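# Swap finished T-part in vise for a new blank

## Task

Remove the finished inverted-T bar from the open vise and set it upright on its broad base in the black outfeed tray beside the part already there; both parts must finish upright on their bases in the tray. Take one of the two blanks from the infeed plate and rest it on the two low parallel bars between the vise jaws, either right side up as it lay on the plate or flipped over, with its long side pressed against the fixed jaw (the end block without hoses) and its end pressed against the work stop (the short rod between the jaws). The remaining blank must lie entirely on the infeed plate, either way up, not sitting on the pins. Release everything and move the grippers away; anything that stays in place only because the robot holds it does not count. Nothing may end up off the table.

## Robot and tools

Robot: one six-joint arm with a V-shaped bracket carrying two parallel grippers. Gripper 1's fingers point along the tool's +z and close along tool x. Gripper 2's fingers point along tool -x and close along tool z; its grasp centre sits 223 mm along -x and 237 mm along -z from end_effector_position, same y. Gripper 2's pads are 25 mm wider apart than gripper 1's at the same position number (75 mm vs 50 mm fully open) and cannot grip anything 23 mm wide or less. A flat block juts 65 mm toward -y beside gripper 1; each gripper body sits 25 mm toward +y of its grasp point; fingertips extend 17.5 mm past the grasp point. When one gripper points down the other is horizontal and swings with every rotation, so it can strike the table, parts or arm.

Frames: results give end_effector_position (metres) and end_effector_quat_wxyz in the scene frame: origin on the table under the arm base, +z up, +y to the left looking along +x. end_effector_position is the point between gripper 1's pads. Commands, however, are in the gripper's own axes.

The 12-number row (all values -1 to 1), one list for the whole robot: dx, dy, dz, rx, ry, rz, position_1, position_2, force_limit_1, force_limit_2, speed_1, speed_2. The first six are an offset, not a pose: a displacement of gripper 1's point in the tool's own axes, from the measured pose at the start of the action (for a move, from the pose in the latest result). Scale 1.0 = 0.6 m for dx, dy, dz and 180 degrees for rx, ry, rz, which together form one rotation vector. The last six are absolute settings: position +1 fully open, about -0.65 pads touching (gripper 1), -1 means close until blocked; force_limit -1/0/+1 gives roughly 20/102/185 N per pad; speed -1/0/+1 gives 20/85/150 mm/s of gap change. To bring gripper 2 to gripper 1's place and direction: ry +90 degrees (0.5) plus 237 mm along old +x and 223 mm along old -z.

Tools:
- execute_actions(actions): a list of actions; each action is up to 15 rows, one per 1/30 s step, the last row held to fill 15 steps. Every row is measured from the action's start pose, not the preceding row. Each step the commanded pose is clipped to 100 mm and 16 degrees from the measured one, so big offsets need several actions. An empty list just reports state and images.
- move(target, speed, stop_force, blocking): one row as target; straight path lasting 0.5 to 10 s. speed in m/s, 0.002 to 0.5 (default 0.25), rotation up to twice that in rad/s. stop_force 9 to 40 N ends the path when push against the motion rises that much; use it only with very slow speed and not on rotating moves, and omit it when backing off something you touch. blocking=false returns after 0.5 s; then check with wait(0) or stop before sending more. The path does not avoid obstacles and the real gripper can lag or overshoot.
- wait(seconds 0 to 10): lets time pass holding the last command.
- stop(): brakes a running move.
- zoom_image(camera, region [x0,y0,x1,y1], max 504x504): enlarges cam_high (504x504), cam_low (504x504) or cam_wrist (616x616, fisheye).
- finished_scene(scene): ends the current scene (give its number); irreversible, and the task must already be done and stable.

Reading results: the move line reports how it ended: done (at rest near target), contact (stop_force triggered), held (a check blocked the final step), off_target, moving, fault. limits=paced means clipping; limits=held means some steps were blocked, after which the arm may jump faster. "Hand target" is what the controller is currently driving toward. "pose unreachable" means the clearance check altered the command. position_measured and object_status list gripper 1 then gripper 2. Opening in mm is about (250 - position_measured) x 0.202, plus 25 for gripper 2. object_status: 0 moving, 1 blocked while opening, 2 blocked while closing (holding), 3 reached target or pads met (usually nothing held). Gripper 2 closed on nothing reads about 260 and status 3. Fingers only accept new force or speed after a position change of at least 0.01. Wrist force and torque are in tool axes, noisy (offset up to about 4 N, noise up to 2.4 N), saturating near 50 N; "no reading" is harmless.

Cautions: a contact torque at a joint's load limit (139 N m for the three big joints, 26 N m for the wrists) or 150 N of external force triggers a 10 s fault stop. The arm is stiff, so never aim far past contact without stop_force and slow speed. Approach slowly, lift before travelling, avoid dropping or knocking parts, and don't let anything fall off the table. Loads heat motors; MOTOR HOT appears at 70 °C and the arm brakes at 85 °C. Parts may be briefly tugged or nudged by outside disturbances. Time passes while you write, with the robot holding its last command.

Each tool is called after "Request:" as name(argument=value, ...) on one line, values as JSON.

## Session

Request:
execute_actions(actions=[])

Scene clock: 0.00 s.
end_effector_position=(+0.5838, -0.3467, +0.1761) position_measured=(+3, +3) object_status=(+3, +3) end_effector_quat_wxyz=(-0.234, +0.787, +0.483, +0.304) end_effector_velocity=(+0.000, -0.001, +0.001) end_effector_angular_velocity=(-0.002, -0.001, -0.001)
Joint positions: [-0.956 -0.904  1.117 -1.715 -1.61  -0.486]
Joint velocities: [-0.001 -0.001 -0.    -0.001 -0.     0.   ]
Wrist force (N, on the end effector, along its own x y z axes, offset not removed): no reading
Wrist torque (N m, same axes, about the end effector's origin, offset not removed): no reading
Hand target: +0.584, -0.347, +0.176; -0.234, +0.787, +0.483, +0.304

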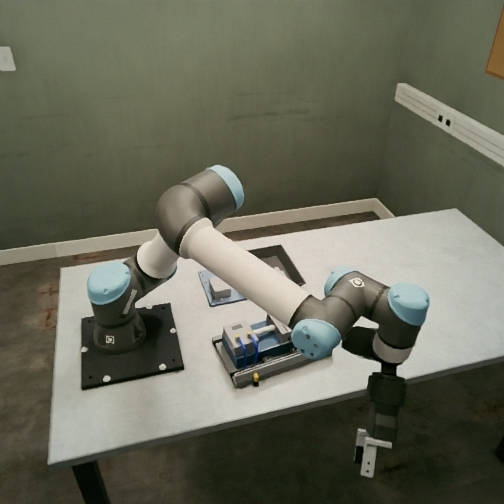

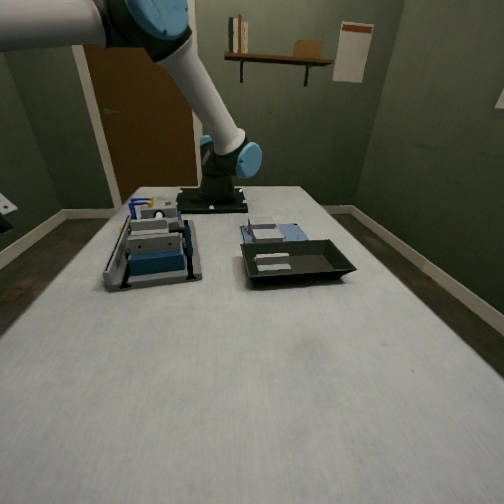

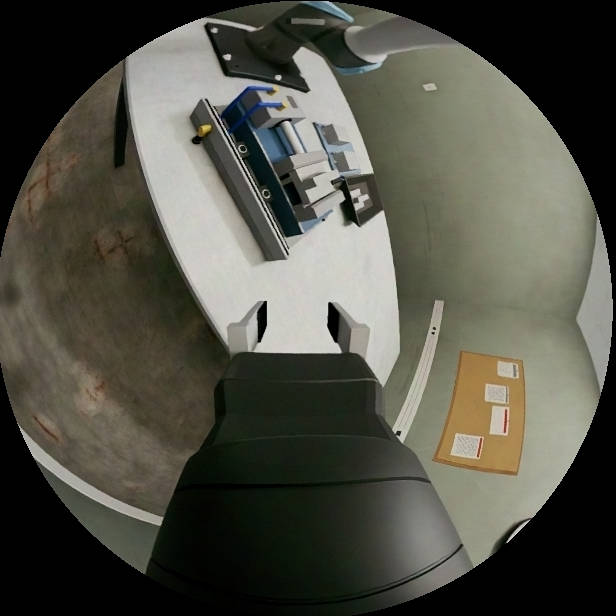

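Request:
move(target=[0.26,-0.294,0.14,0.2358,-0.1815,-0.6103,1,1,0,0,0,0], speed=0.45)

Request:
zoom_image(camera="cam_wrist", region=[200, 180, 400, 380])

Request:
zoom_image(camera="cam_high", region=[190, 230, 350, 390])

Request:
zoom_image(camera="cam_low", region=[95, 150, 235, 290])

Scene clock: 16.37 s.
end_effector_position=(+0.5008, -0.1205, +0.2399) position_measured=(+3, +3) object_status=(+3, +3) end_effector_quat_wxyz=(-0.000, +0.002, +1.000, +0.000) end_effector_velocity=(-0.001, +0.001, +0.001) end_effector_angular_velocity=(-0.003, -0.004, +0.011)
Joint positions: [-0.538 -1.595  1.946 -2.637 -1.223 -1.946]
Joint velocities: [ 0.    -0.006  0.006 -0.002  0.006 -0.009]
Wrist force (N, on the end effector, along its own x y z axes, offset not removed): [0.6 1.9 -3.7]
Wrist torque (N m, same axes, about the end effector's origin, offset not removed): [0.43 -0.25 0.23]
Hand target: +0.501, -0.120, +0.240; +0.000, +0.001, +1.000, -0.000
Off the commanded pose: 0.001 m, 0 deg.
move: done

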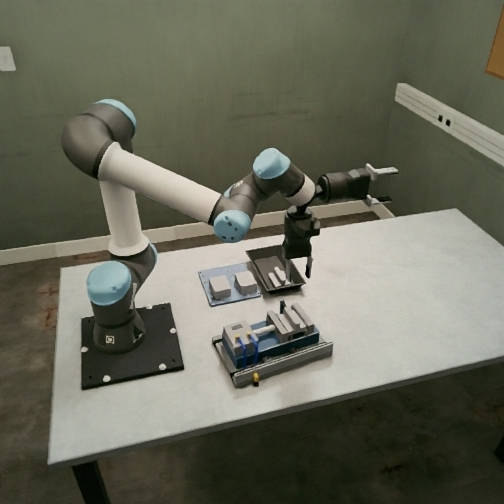

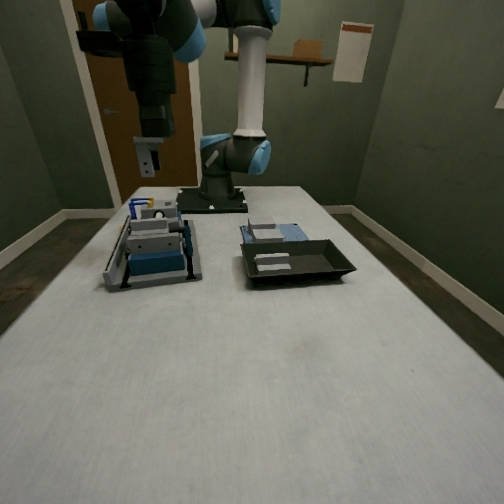

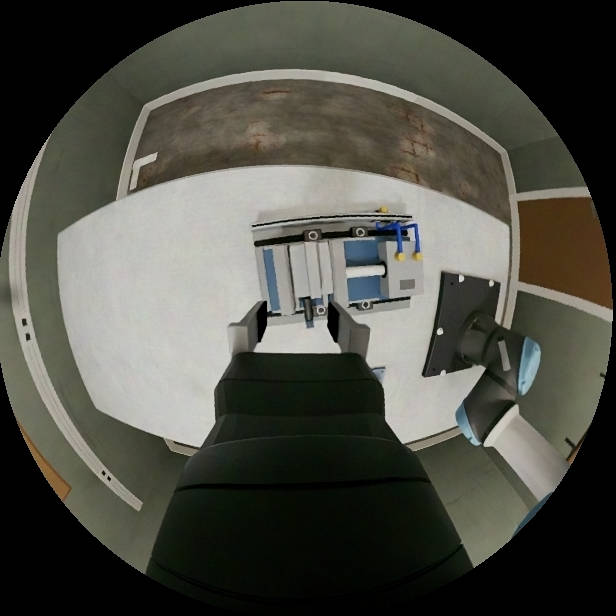

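Region (200, 180, 400, 380) of cam_wrist's 616x616 image, scaled by 2.520, with more detail than that image has.

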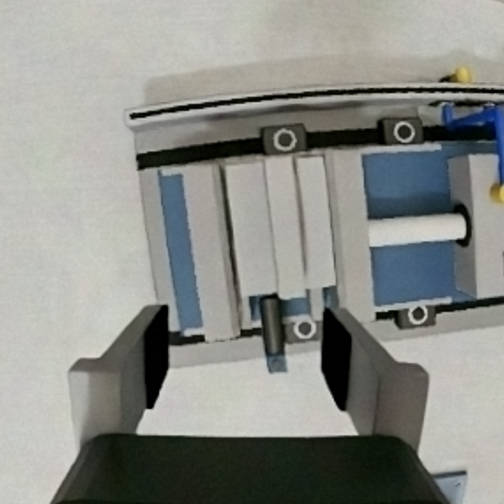

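Region (190, 230, 350, 390) of cam_high's 504x504 image, scaled by 3.150, with more detail than that image has.

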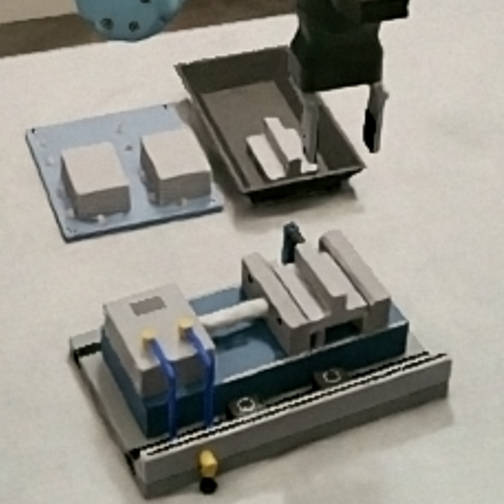

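Region (95, 150, 235, 290) of cam_low's 504x504 image, scaled by 3.600, with more detail than that image has.

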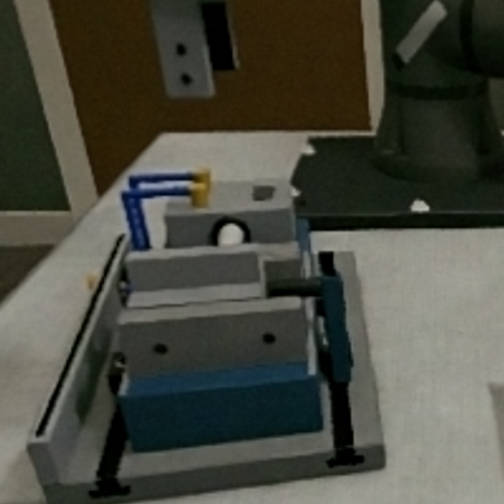

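Request:
move(target=[0.039,-0.052,0.155,0,0,-0.038,0.5,1,0,0,0,0], speed=0.25)

Request:
zoom_image(camera="cam_wrist", region=[200, 180, 400, 380])

Request:
zoom_image(camera="cam_low", region=[110, 170, 210, 270])

Scene clock: 21.33 s.
end_effector_position=(+0.4774, -0.1513, +0.1471) position_measured=(+78, +3) object_status=(+3, +3) end_effector_quat_wxyz=(-0.000, -0.058, +0.998, +0.000) end_effector_velocity=(-0.000, -0.001, -0.002) end_effector_angular_velocity=(-0.001, -0.001, +0.004)
Joint positions: [-0.647 -1.541  2.14  -2.805 -1.08  -2.141]
Joint velocities: [-0.003  0.002  0.004 -0.005  0.004 -0.006]
Wrist force (N, on the end effector, along its own x y z axes, offset not removed): [-0.2 2.9 -2.3]
Wrist torque (N m, same axes, about the end effector's origin, offset not removed): [0.63 -0.07 0.24]
Hand target: +0.477, -0.151, +0.147; -0.000, -0.058, +0.998, +0.000
Off the commanded pose: 0.000 m, 0 deg.
move: done

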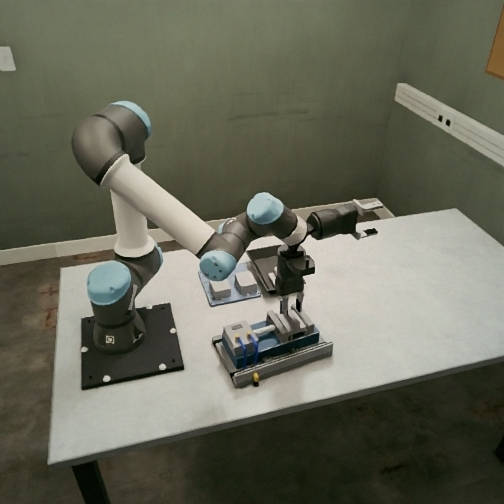

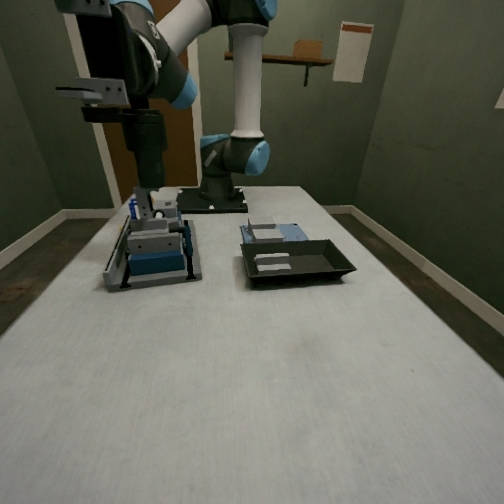

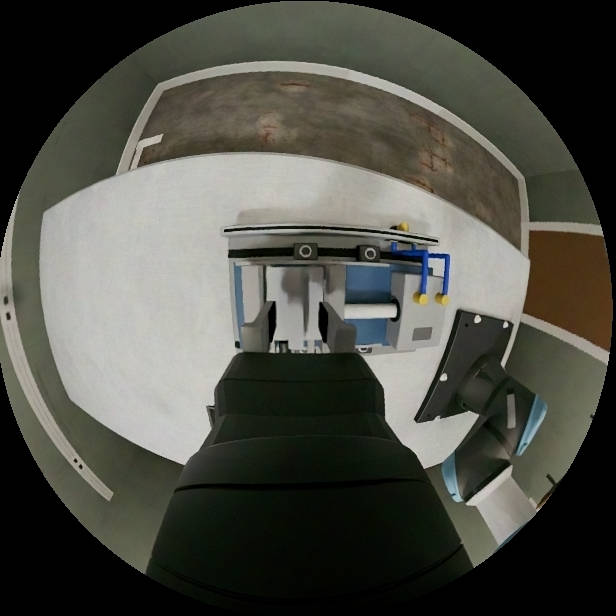

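Region (200, 180, 400, 380) of cam_wrist's 616x616 image, scaled by 2.520, with more detail than that image has.

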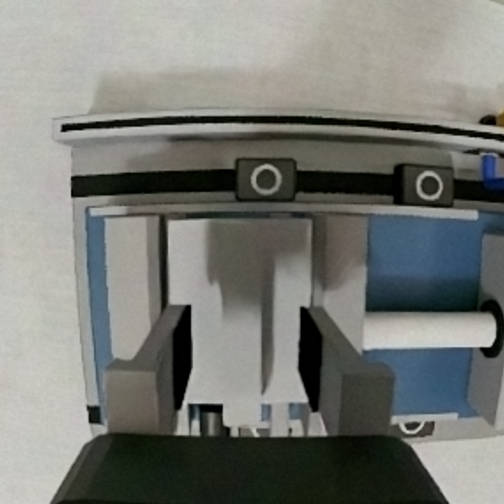

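Region (110, 170, 210, 270) of cam_low's 504x504 image, scaled by 5.040, with more detail than that image has.

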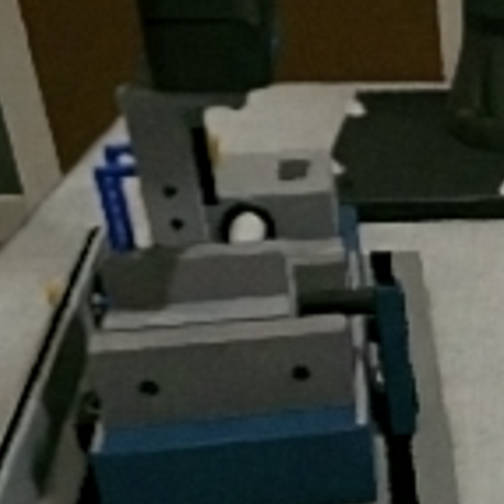

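Request:
move(target=[-0.002,0,0.05,0,0,-0.005,0.3,1,0,0,0,0], speed=0.08)

Request:
move(target=[0,0,0.03,0,0,0,0.3,1,0,0,0,0], speed=0.005, stop_force=9)

Request:
zoom_image(camera="cam_wrist", region=[200, 180, 400, 380])

Request:
execute_actions(actions=[[[0,0,-0.003,0,0,0,0.3,1,0,0,0,0],[0,0,-0.003,0,0,0,0.3,1,0,0,0,0],[0,0,-0.003,0,0,0,0.3,1,0,0,0,0],[0,0,-0.003,0,0,0,0.3,1,0,0,0,0],[0,0,-0.003,0,0,0,0.3,1,0,0,0,0],[0,0,-0.003,0,0,0,0.3,1,0,0,0,0],[0,0,-0.003,0,0,0,0.3,1,0,0,0,0],[0,0,-0.003,0,0,0,-1,1,0.3,0,-0.3,0]],[[0,0,0,0,0,0,-1,1,0.3,0,-0.3,0]]])

Request:
zoom_image(camera="cam_wrist", region=[200, 180, 400, 380])

Scene clock: 28.60 s.
end_effector_position=(+0.4786, -0.1511, +0.1174) position_measured=(+107, +3) object_status=(+3, +3) end_effector_quat_wxyz=(-0.000, -0.065, +0.998, +0.000) end_effector_velocity=(+0.000, -0.000, -0.002) end_effector_angular_velocity=(-0.001, -0.001, +0.001)
Joint positions: [-0.647 -1.49   2.178 -2.887 -1.071 -2.155]
Joint velocities: [-0.     0.004  0.002 -0.007  0.001 -0.001]
Wrist force (N, on the end effector, along its own x y z axes, offset not removed): [1.9 1.6 -2.8]
Wrist torque (N m, same axes, about the end effector's origin, offset not removed): [0.40 -0.49 0.22]
Hand target: +0.479, -0.151, +0.117; -0.000, -0.066, +0.998, +0.000
Off the commanded pose: 0.000 m, 0 deg.
move: done

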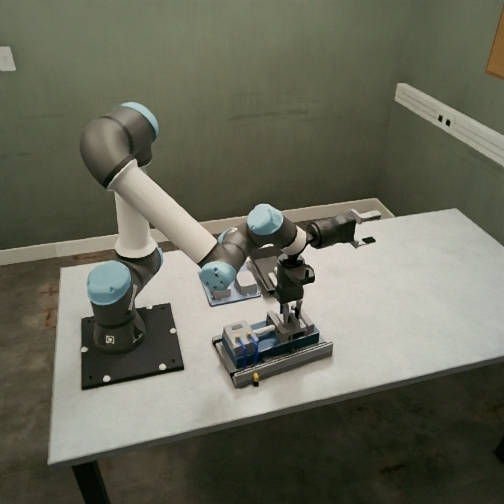

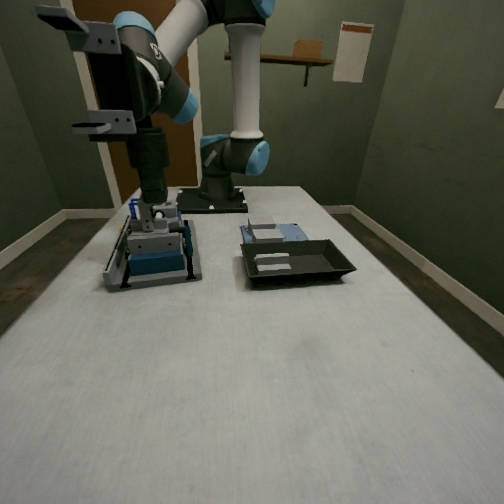

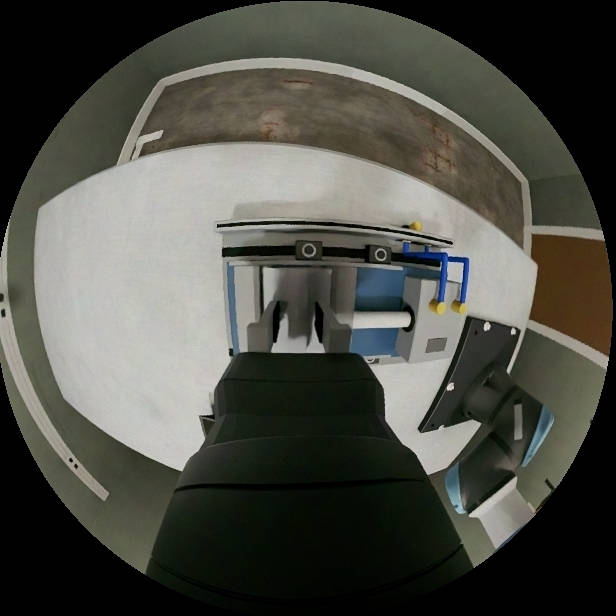

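Scene clock: 30.00 s.
end_effector_position=(+0.4785, -0.1511, +0.1122) position_measured=(+107, +3) object_status=(+3, +3) end_effector_quat_wxyz=(-0.000, -0.065, +0.998, +0.000) end_effector_velocity=(-0.001, +0.001, +0.001) end_effector_angular_velocity=(+0.002, +0.003, +0.000)
Joint positions: [-0.647 -1.48   2.185 -2.903 -1.071 -2.155]
Joint velocities: [ 0.    -0.002 -0.001  0.007  0.    -0.   ]
Wrist force (N, on the end effector, along its own x y z axes, offset not removed): [-3.5 1.4 -22.8]
Wrist torque (N m, same axes, about the end effector's origin, offset not removed): [0.57 -0.34 0.23]
Hand target: +0.479, -0.151, +0.113; -0.000, -0.065, +0.998, +0.000
Off the commanded pose: 0.013 m, 0 deg.
move: contact

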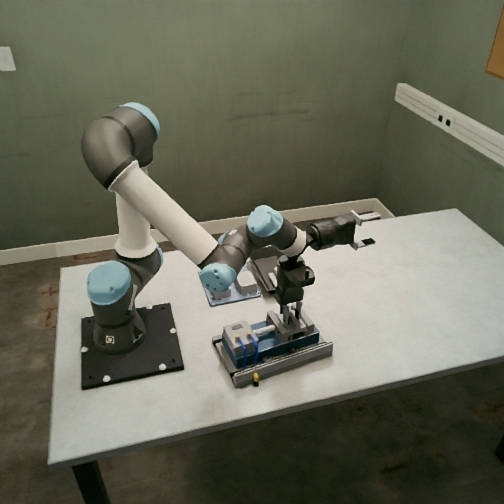

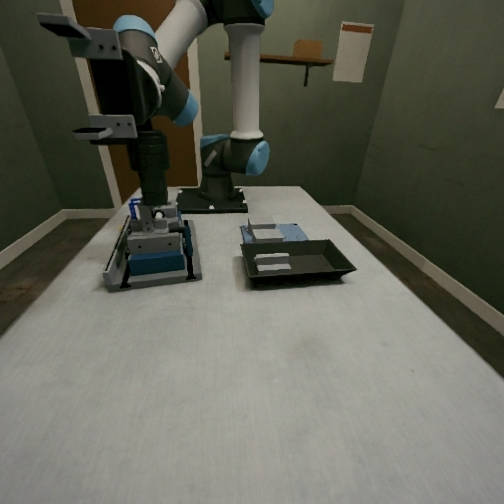

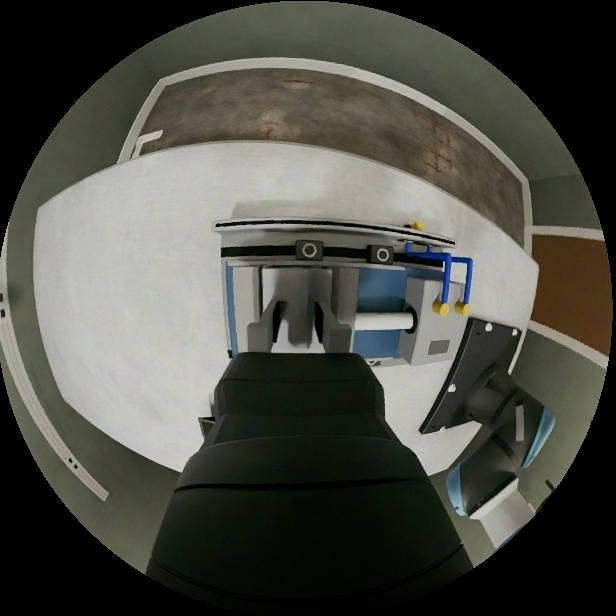

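Region (200, 180, 400, 380) of cam_wrist's 616x616 image, scaled by 2.520, with more detail than that image has.

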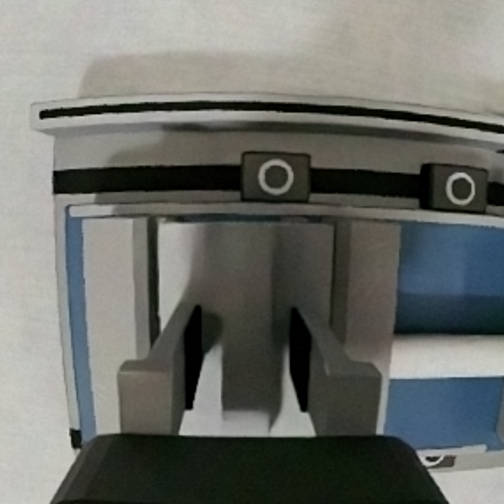

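Scene clock: 31.00 s.
end_effector_position=(+0.4785, -0.1511, +0.1140) position_measured=(+187, +3) object_status=(+2, +3) end_effector_quat_wxyz=(-0.000, -0.065, +0.998, +0.000) end_effector_velocity=(+0.000, -0.000, +0.000) end_effector_angular_velocity=(-0.002, -0.001, +0.002)
Joint positions: [-0.647 -1.483  2.183 -2.897 -1.071 -2.155]
Joint velocities: [ 0.    -0.    -0.     0.     0.    -0.003]
Wrist force (N, on the end effector, along its own x y z axes, offset not removed): [0.2 3.0 -2.2]
Wrist torque (N m, same axes, about the end effector's origin, offset not removed): [0.72 -0.12 0.18]
Hand target: +0.479, -0.151, +0.114; -0.000, -0.065, +0.998, +0.000
Off the commanded pose: 0.000 m, 0 deg.

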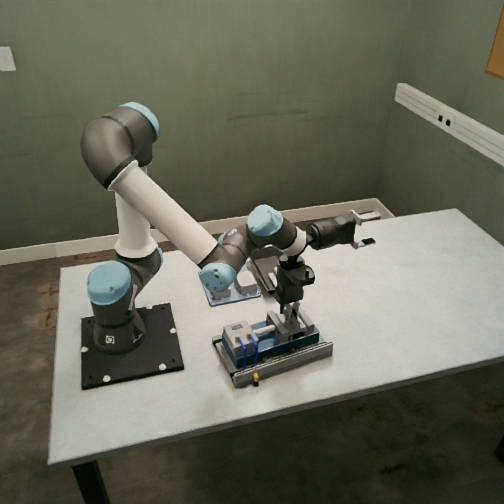

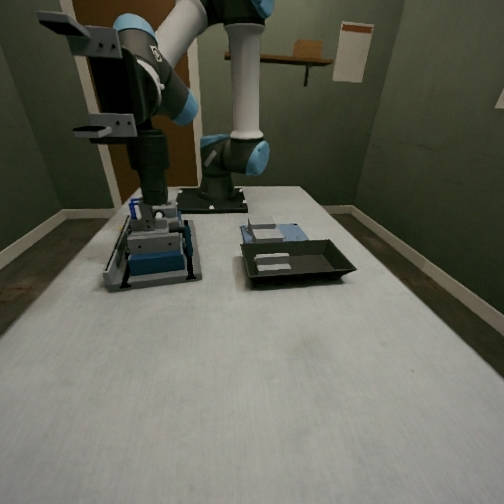

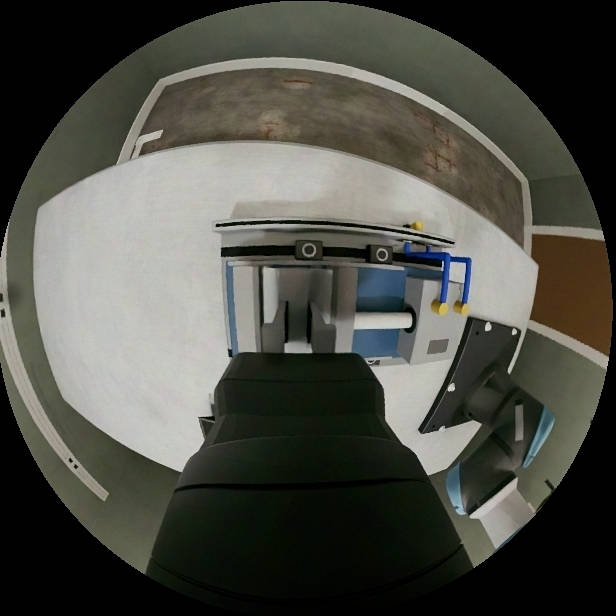

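Region (200, 180, 400, 380) of cam_wrist's 616x616 image, scaled by 2.520, with more detail than that image has.

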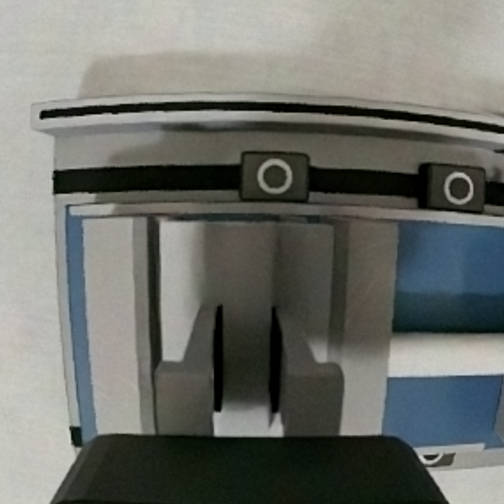

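Request:
move(target=[0,-0.002,-0.08,0,0,0,-1,1,0.3,0,-0.3,0], speed=0.15)

Request:
move(target=[-0.177,0.628,0.02,0,0,0.0194,-1,1,0.3,0,-0.3,0], speed=0.35)

Request:
zoom_image(camera="cam_wrist", region=[200, 130, 450, 380])

Request:
zoom_image(camera="cam_low", region=[225, 180, 365, 300])

Scene clock: 37.23 s.
end_effector_position=(+0.4787, -0.1524, +0.1616) position_measured=(+187, +3) object_status=(+2, +3) end_effector_quat_wxyz=(-0.000, -0.065, +0.998, +0.000) end_effector_velocity=(+0.000, -0.000, +0.003) end_effector_angular_velocity=(-0.001, -0.001, +0.000)
Joint positions: [-0.649 -1.561  2.115 -2.751 -1.069 -2.157]
Joint velocities: [-0.    -0.004 -0.004  0.007  0.    -0.001]
Wrist force (N, on the end effector, along its own x y z axes, offset not removed): [-1.2 0.2 -2.7]
Wrist torque (N m, same axes, about the end effector's origin, offset not removed): [0.08 0.13 0.30]
Hand target: +0.479, -0.152, +0.162; -0.000, -0.065, +0.998, +0.000
Off the commanded pose: 0.000 m, 0 deg.
move: done

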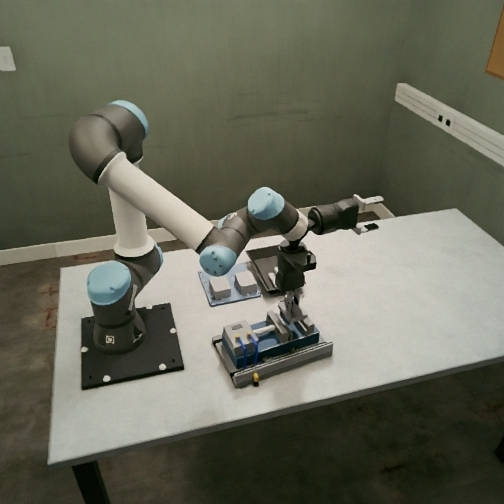

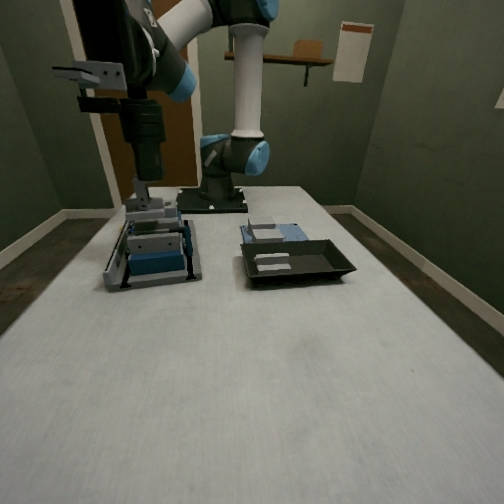

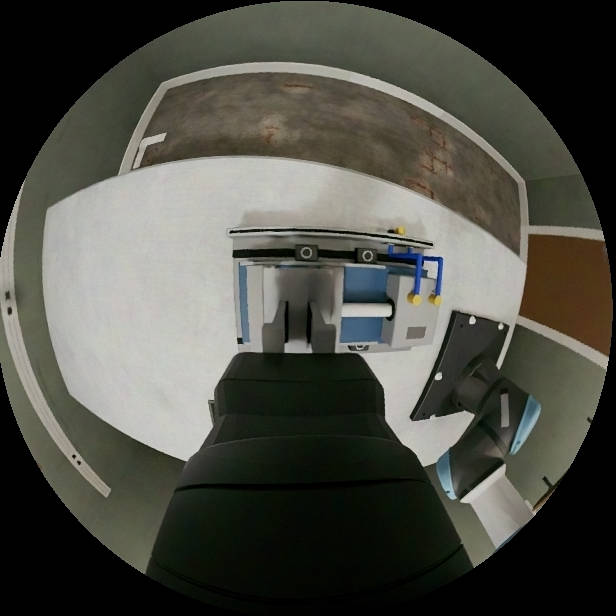

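Scene clock: 39.07 s.
end_effector_position=(+0.5348, +0.2344, +0.1507) position_measured=(+187, +3) object_status=(+2, +3) end_effector_quat_wxyz=(+0.000, -0.035, +0.999, +0.000) end_effector_velocity=(+0.001, +0.002, -0.001) end_effector_angular_velocity=(-0.001, +0.003, -0.003)
Joint positions: [ 0.215 -1.282  1.852 -2.915 -1.693 -1.447]
Joint velocities: [ 0.004  0.006 -0.007  0.005 -0.005  0.005]
Wrist force (N, on the end effector, along its own x y z axes, offset not removed): [0.5 1.0 -1.4]
Wrist torque (N m, same axes, about the end effector's origin, offset not removed): [0.33 -0.21 0.28]
Hand target: +0.535, +0.235, +0.151; +0.000, -0.035, +0.999, -0.000
Off the commanded pose: 0.001 m, 0 deg.
move: done

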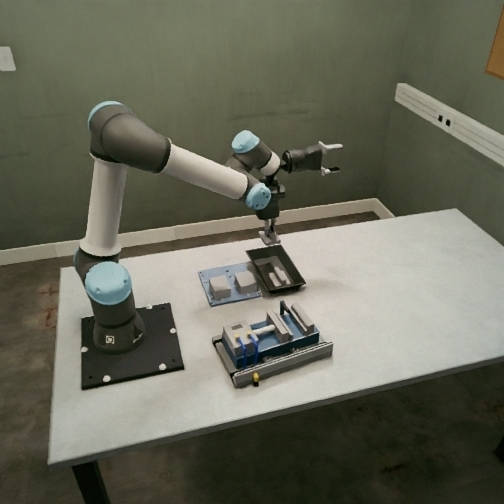

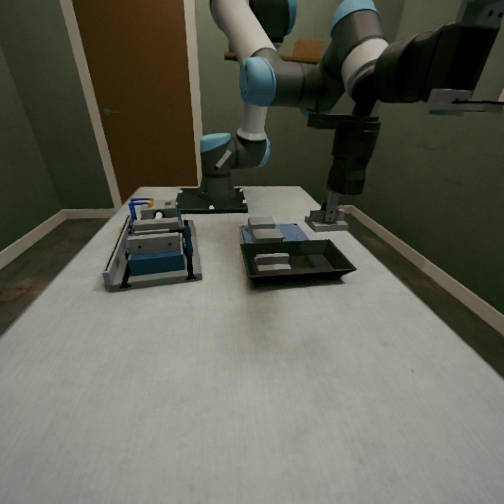

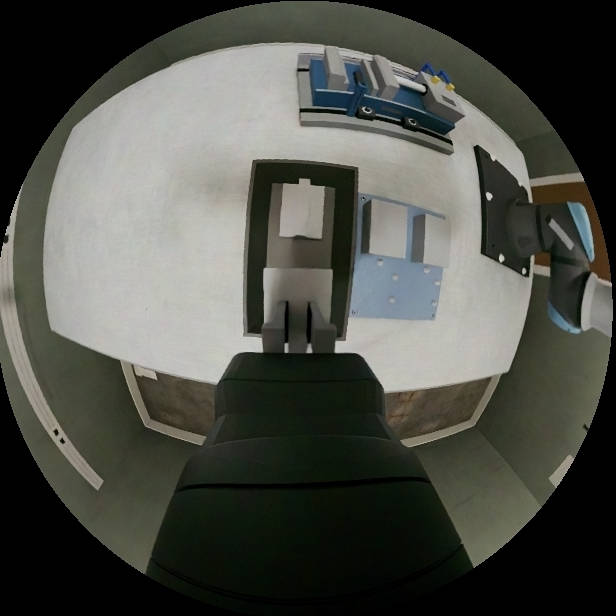

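Region (200, 130, 450, 380) of cam_wrist's 616x616 image, scaled by 2.016, with more detail than that image has.

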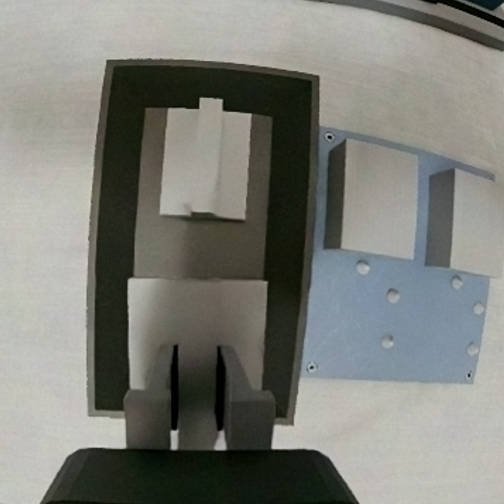

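Region (225, 180, 365, 300) of cam_low's 504x504 image, scaled by 3.600, with more detail than that image has; it fills the top 432 rows of this view, and the rest is white.

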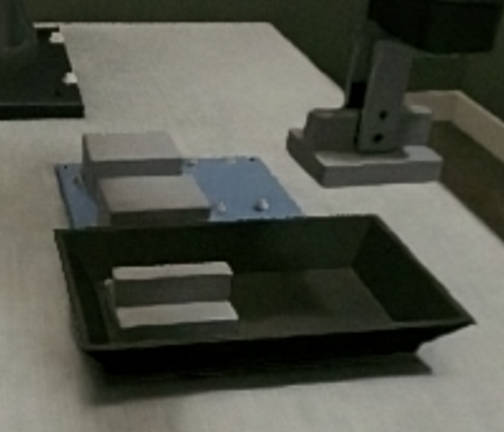

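Request:
move(target=[0.002,-0.033,0.163,0,0,0.014,-1,1,0.3,0,-0.3,0], speed=0.15)

Request:
zoom_image(camera="cam_low", region=[225, 180, 365, 300])

Scene clock: 43.10 s.
end_effector_position=(+0.5351, +0.2147, +0.0532) position_measured=(+187, +3) object_status=(+2, +3) end_effector_quat_wxyz=(+0.000, -0.013, +1.000, +0.000) end_effector_velocity=(+0.000, -0.000, -0.002) end_effector_angular_velocity=(+0.000, -0.001, -0.000)
Joint positions: [ 0.183 -1.14   1.964 -3.168 -1.701 -1.439]
Joint velocities: [-0.     0.004  0.002 -0.006 -0.    -0.   ]
Wrist force (N, on the end effector, along its own x y z axes, offset not removed): [-0.3 1.7 -0.1]
Wrist torque (N m, same axes, about the end effector's origin, offset not removed): [0.46 0.06 0.33]
Hand target: +0.535, +0.215, +0.053; +0.000, -0.013, +1.000, +0.000
Off the commanded pose: 0.000 m, 0 deg.
move: done

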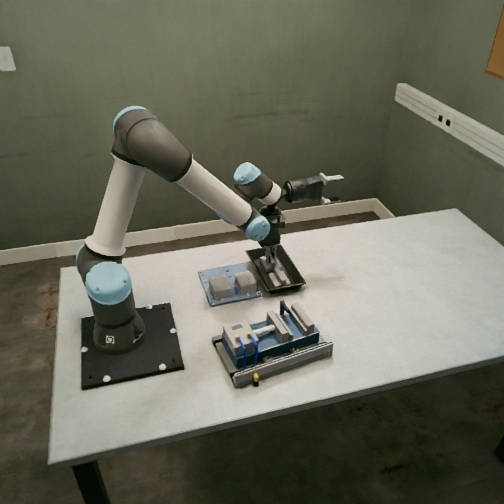

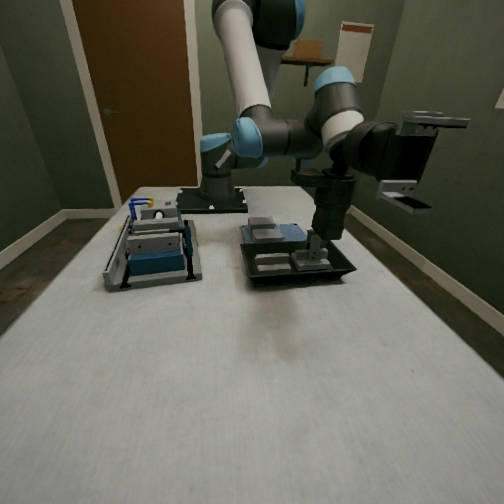

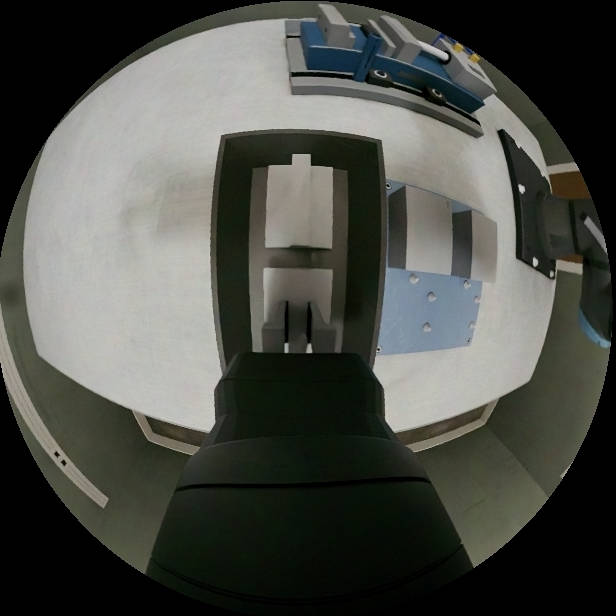

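Region (225, 180, 365, 300) of cam_low's 504x504 image, scaled by 3.600, with more detail than that image has; it fills the top 432 rows of this view, and the rest is white.

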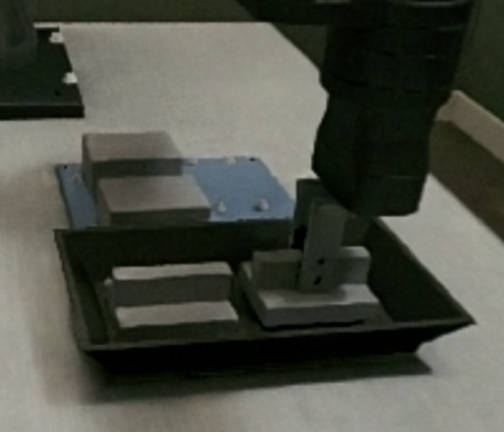

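Request:
move(target=[0,0,0.03,0,0,0,-1,1,0.3,0,-0.3,0], speed=0.007, stop_force=9)

Request:
execute_actions(actions=[[[0,0,-0.001,0,0,0,0.3,1,0,0,0,0]],[[0,0,-0.01,0,0,0,0.3,1,0,0,0,0],[0,0,-0.02,0,0,0,0.3,1,0,0,0,0],[0,0,-0.03,0,0,0,0.3,1,0,0,0,0],[0,0,-0.04,0,0,0,0.3,1,0,0,0,0],[0,0,-0.05,0,0,0,0.3,1,0,0,0,0],[0,0,-0.06,0,0,0,0.3,1,0,0,0,0],[0,0,-0.07,0,0,0,0.3,1,0,0,0,0],[0,0,-0.08,0,0,0,0.3,1,0,0,0,0],[0,0,-0.09,0,0,0,0.3,1,0,0,0,0]]])

Request:
move(target=[0.342,-0.136,-0.02,0,0,0,1,1,0,0,0,0], speed=0.3)

Request:
zoom_image(camera="cam_wrist", region=[200, 180, 400, 380])

Scene clock: 49.63 s.
end_effector_position=(+0.5351, +0.2147, +0.0461) position_measured=(+187, +3) object_status=(+2, +3) end_effector_quat_wxyz=(+0.000, -0.013, +1.000, +0.000) end_effector_velocity=(-0.001, -0.001, +0.001) end_effector_angular_velocity=(-0.001, +0.004, -0.001)
Joint positions: [ 0.183 -1.127  1.968 -3.185 -1.701 -1.439]
Joint velocities: [-0.001 -0.003 -0.     0.008 -0.     0.   ]
Wrist force (N, on the end effector, along its own x y z axes, offset not removed): [-5.9 3.1 -19.4]
Wrist torque (N m, same axes, about the end effector's origin, offset not removed): [0.34 0.11 0.31]
Hand target: +0.535, +0.215, +0.046; +0.000, -0.013, +1.000, +0.000
Off the commanded pose: 0.011 m, 0 deg.
move: contact

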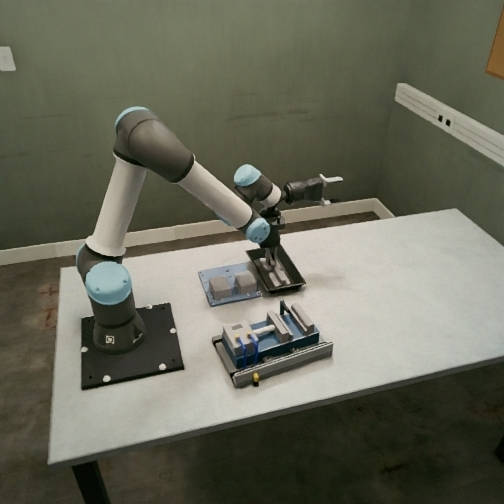

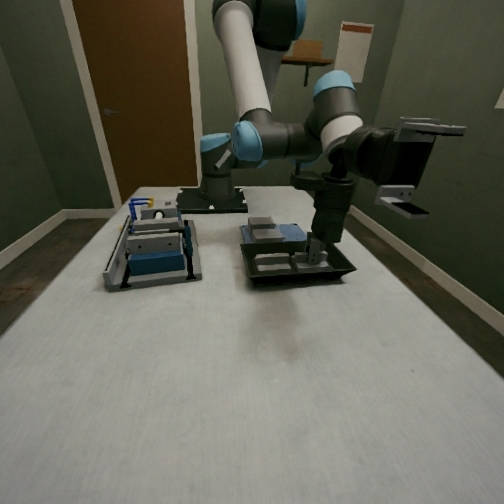

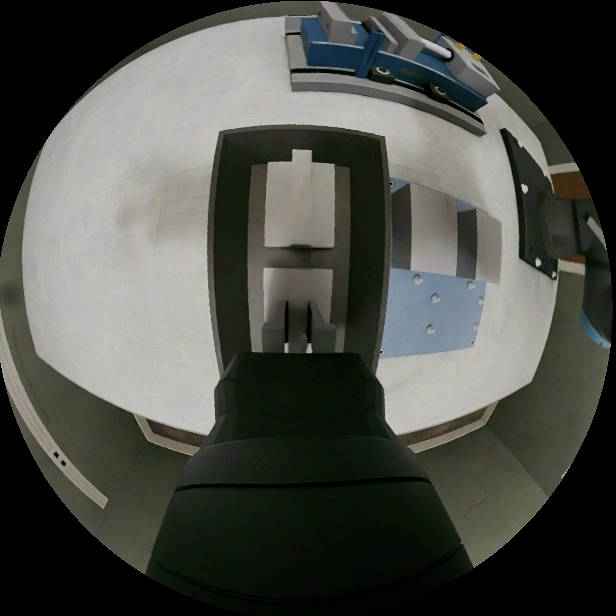

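Scene clock: 50.63 s.
end_effector_position=(+0.5353, +0.2147, +0.0959) position_measured=(+107, +3) object_status=(+3, +3) end_effector_quat_wxyz=(+0.001, -0.013, +1.000, +0.000) end_effector_velocity=(-0.002, +0.000, +0.042) end_effector_angular_velocity=(-0.002, +0.008, +0.002)
Joint positions: [ 0.183 -1.215  1.931 -3.061 -1.701 -1.439]
Joint velocities: [ 0.001 -0.07  -0.039  0.117  0.001 -0.001]
Wrist force (N, on the end effector, along its own x y z axes, offset not removed): [0.1 2.4 -2.8]
Wrist torque (N m, same axes, about the end effector's origin, offset not removed): [0.67 -0.22 0.34]
Hand target: +0.535, +0.215, +0.101; +0.000, -0.013, +1.000, +0.000
Off the commanded pose: 0.005 m, 0 deg.

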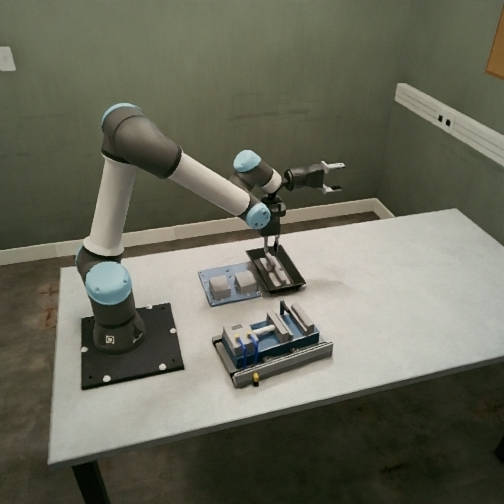

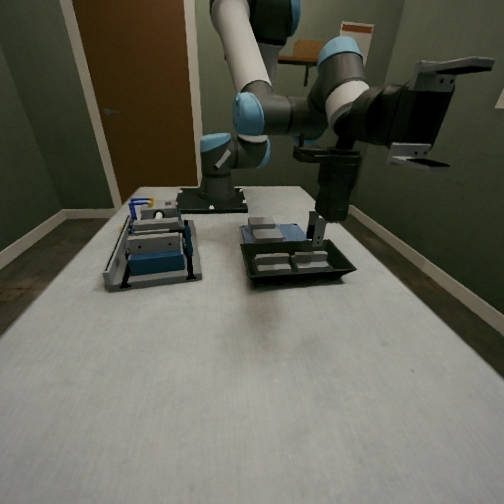

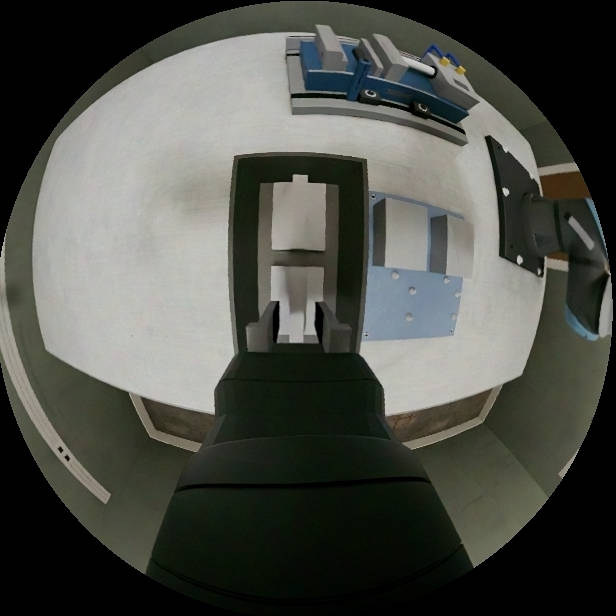

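Scene clock: 52.13 s.
end_effector_position=(+0.3324, +0.1279, +0.1068) position_measured=(+3, +3) object_status=(+3, +3) end_effector_quat_wxyz=(+0.001, -0.013, +1.000, +0.000) end_effector_velocity=(-0.002, -0.001, +0.001) end_effector_angular_velocity=(+0.002, -0.000, -0.000)
Joint positions: [ 0.037 -1.752  2.497 -3.098 -1.599 -1.543]
Joint velocities: [-0.004 -0.01   0.003  0.006  0.004 -0.002]
Wrist force (N, on the end effector, along its own x y z axes, offset not removed): [1.3 1.7 -3.2]
Wrist torque (N m, same axes, about the end effector's origin, offset not removed): [0.43 -0.44 0.24]
Hand target: +0.332, +0.128, +0.107; +0.001, -0.013, +1.000, +0.000
Off the commanded pose: 0.001 m, 0 deg.
move: done

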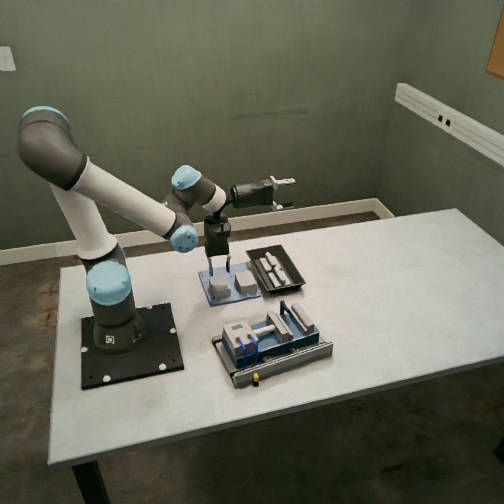

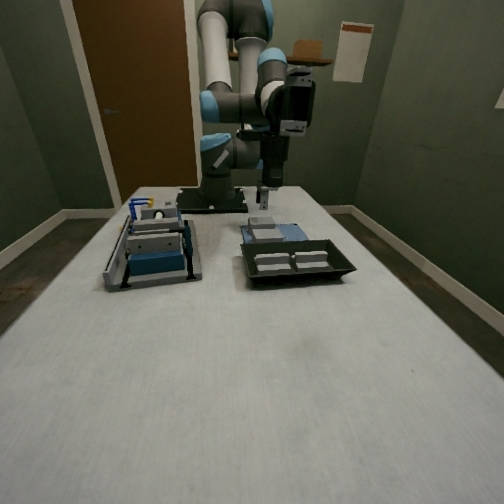

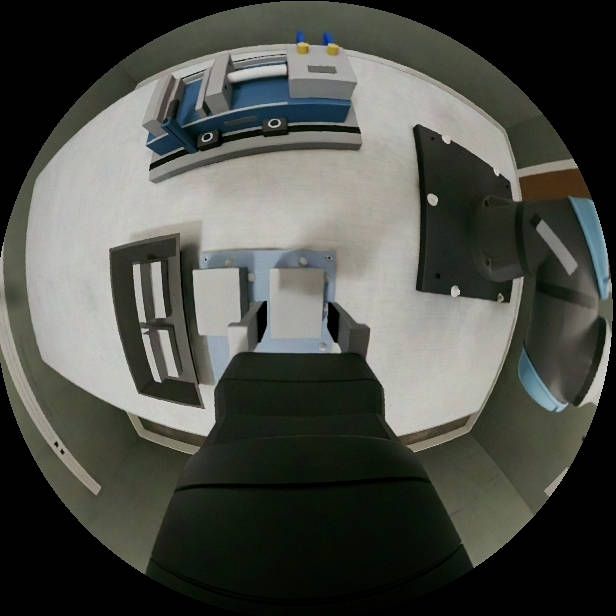

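Region (200, 180, 400, 380) of cam_wrist's 616x616 image, scaled by 2.520, with more detail than that image has.

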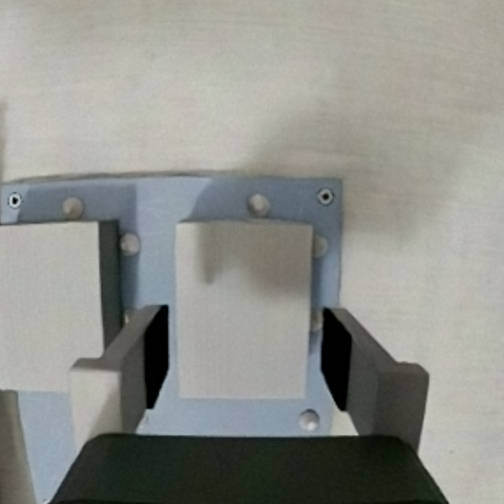

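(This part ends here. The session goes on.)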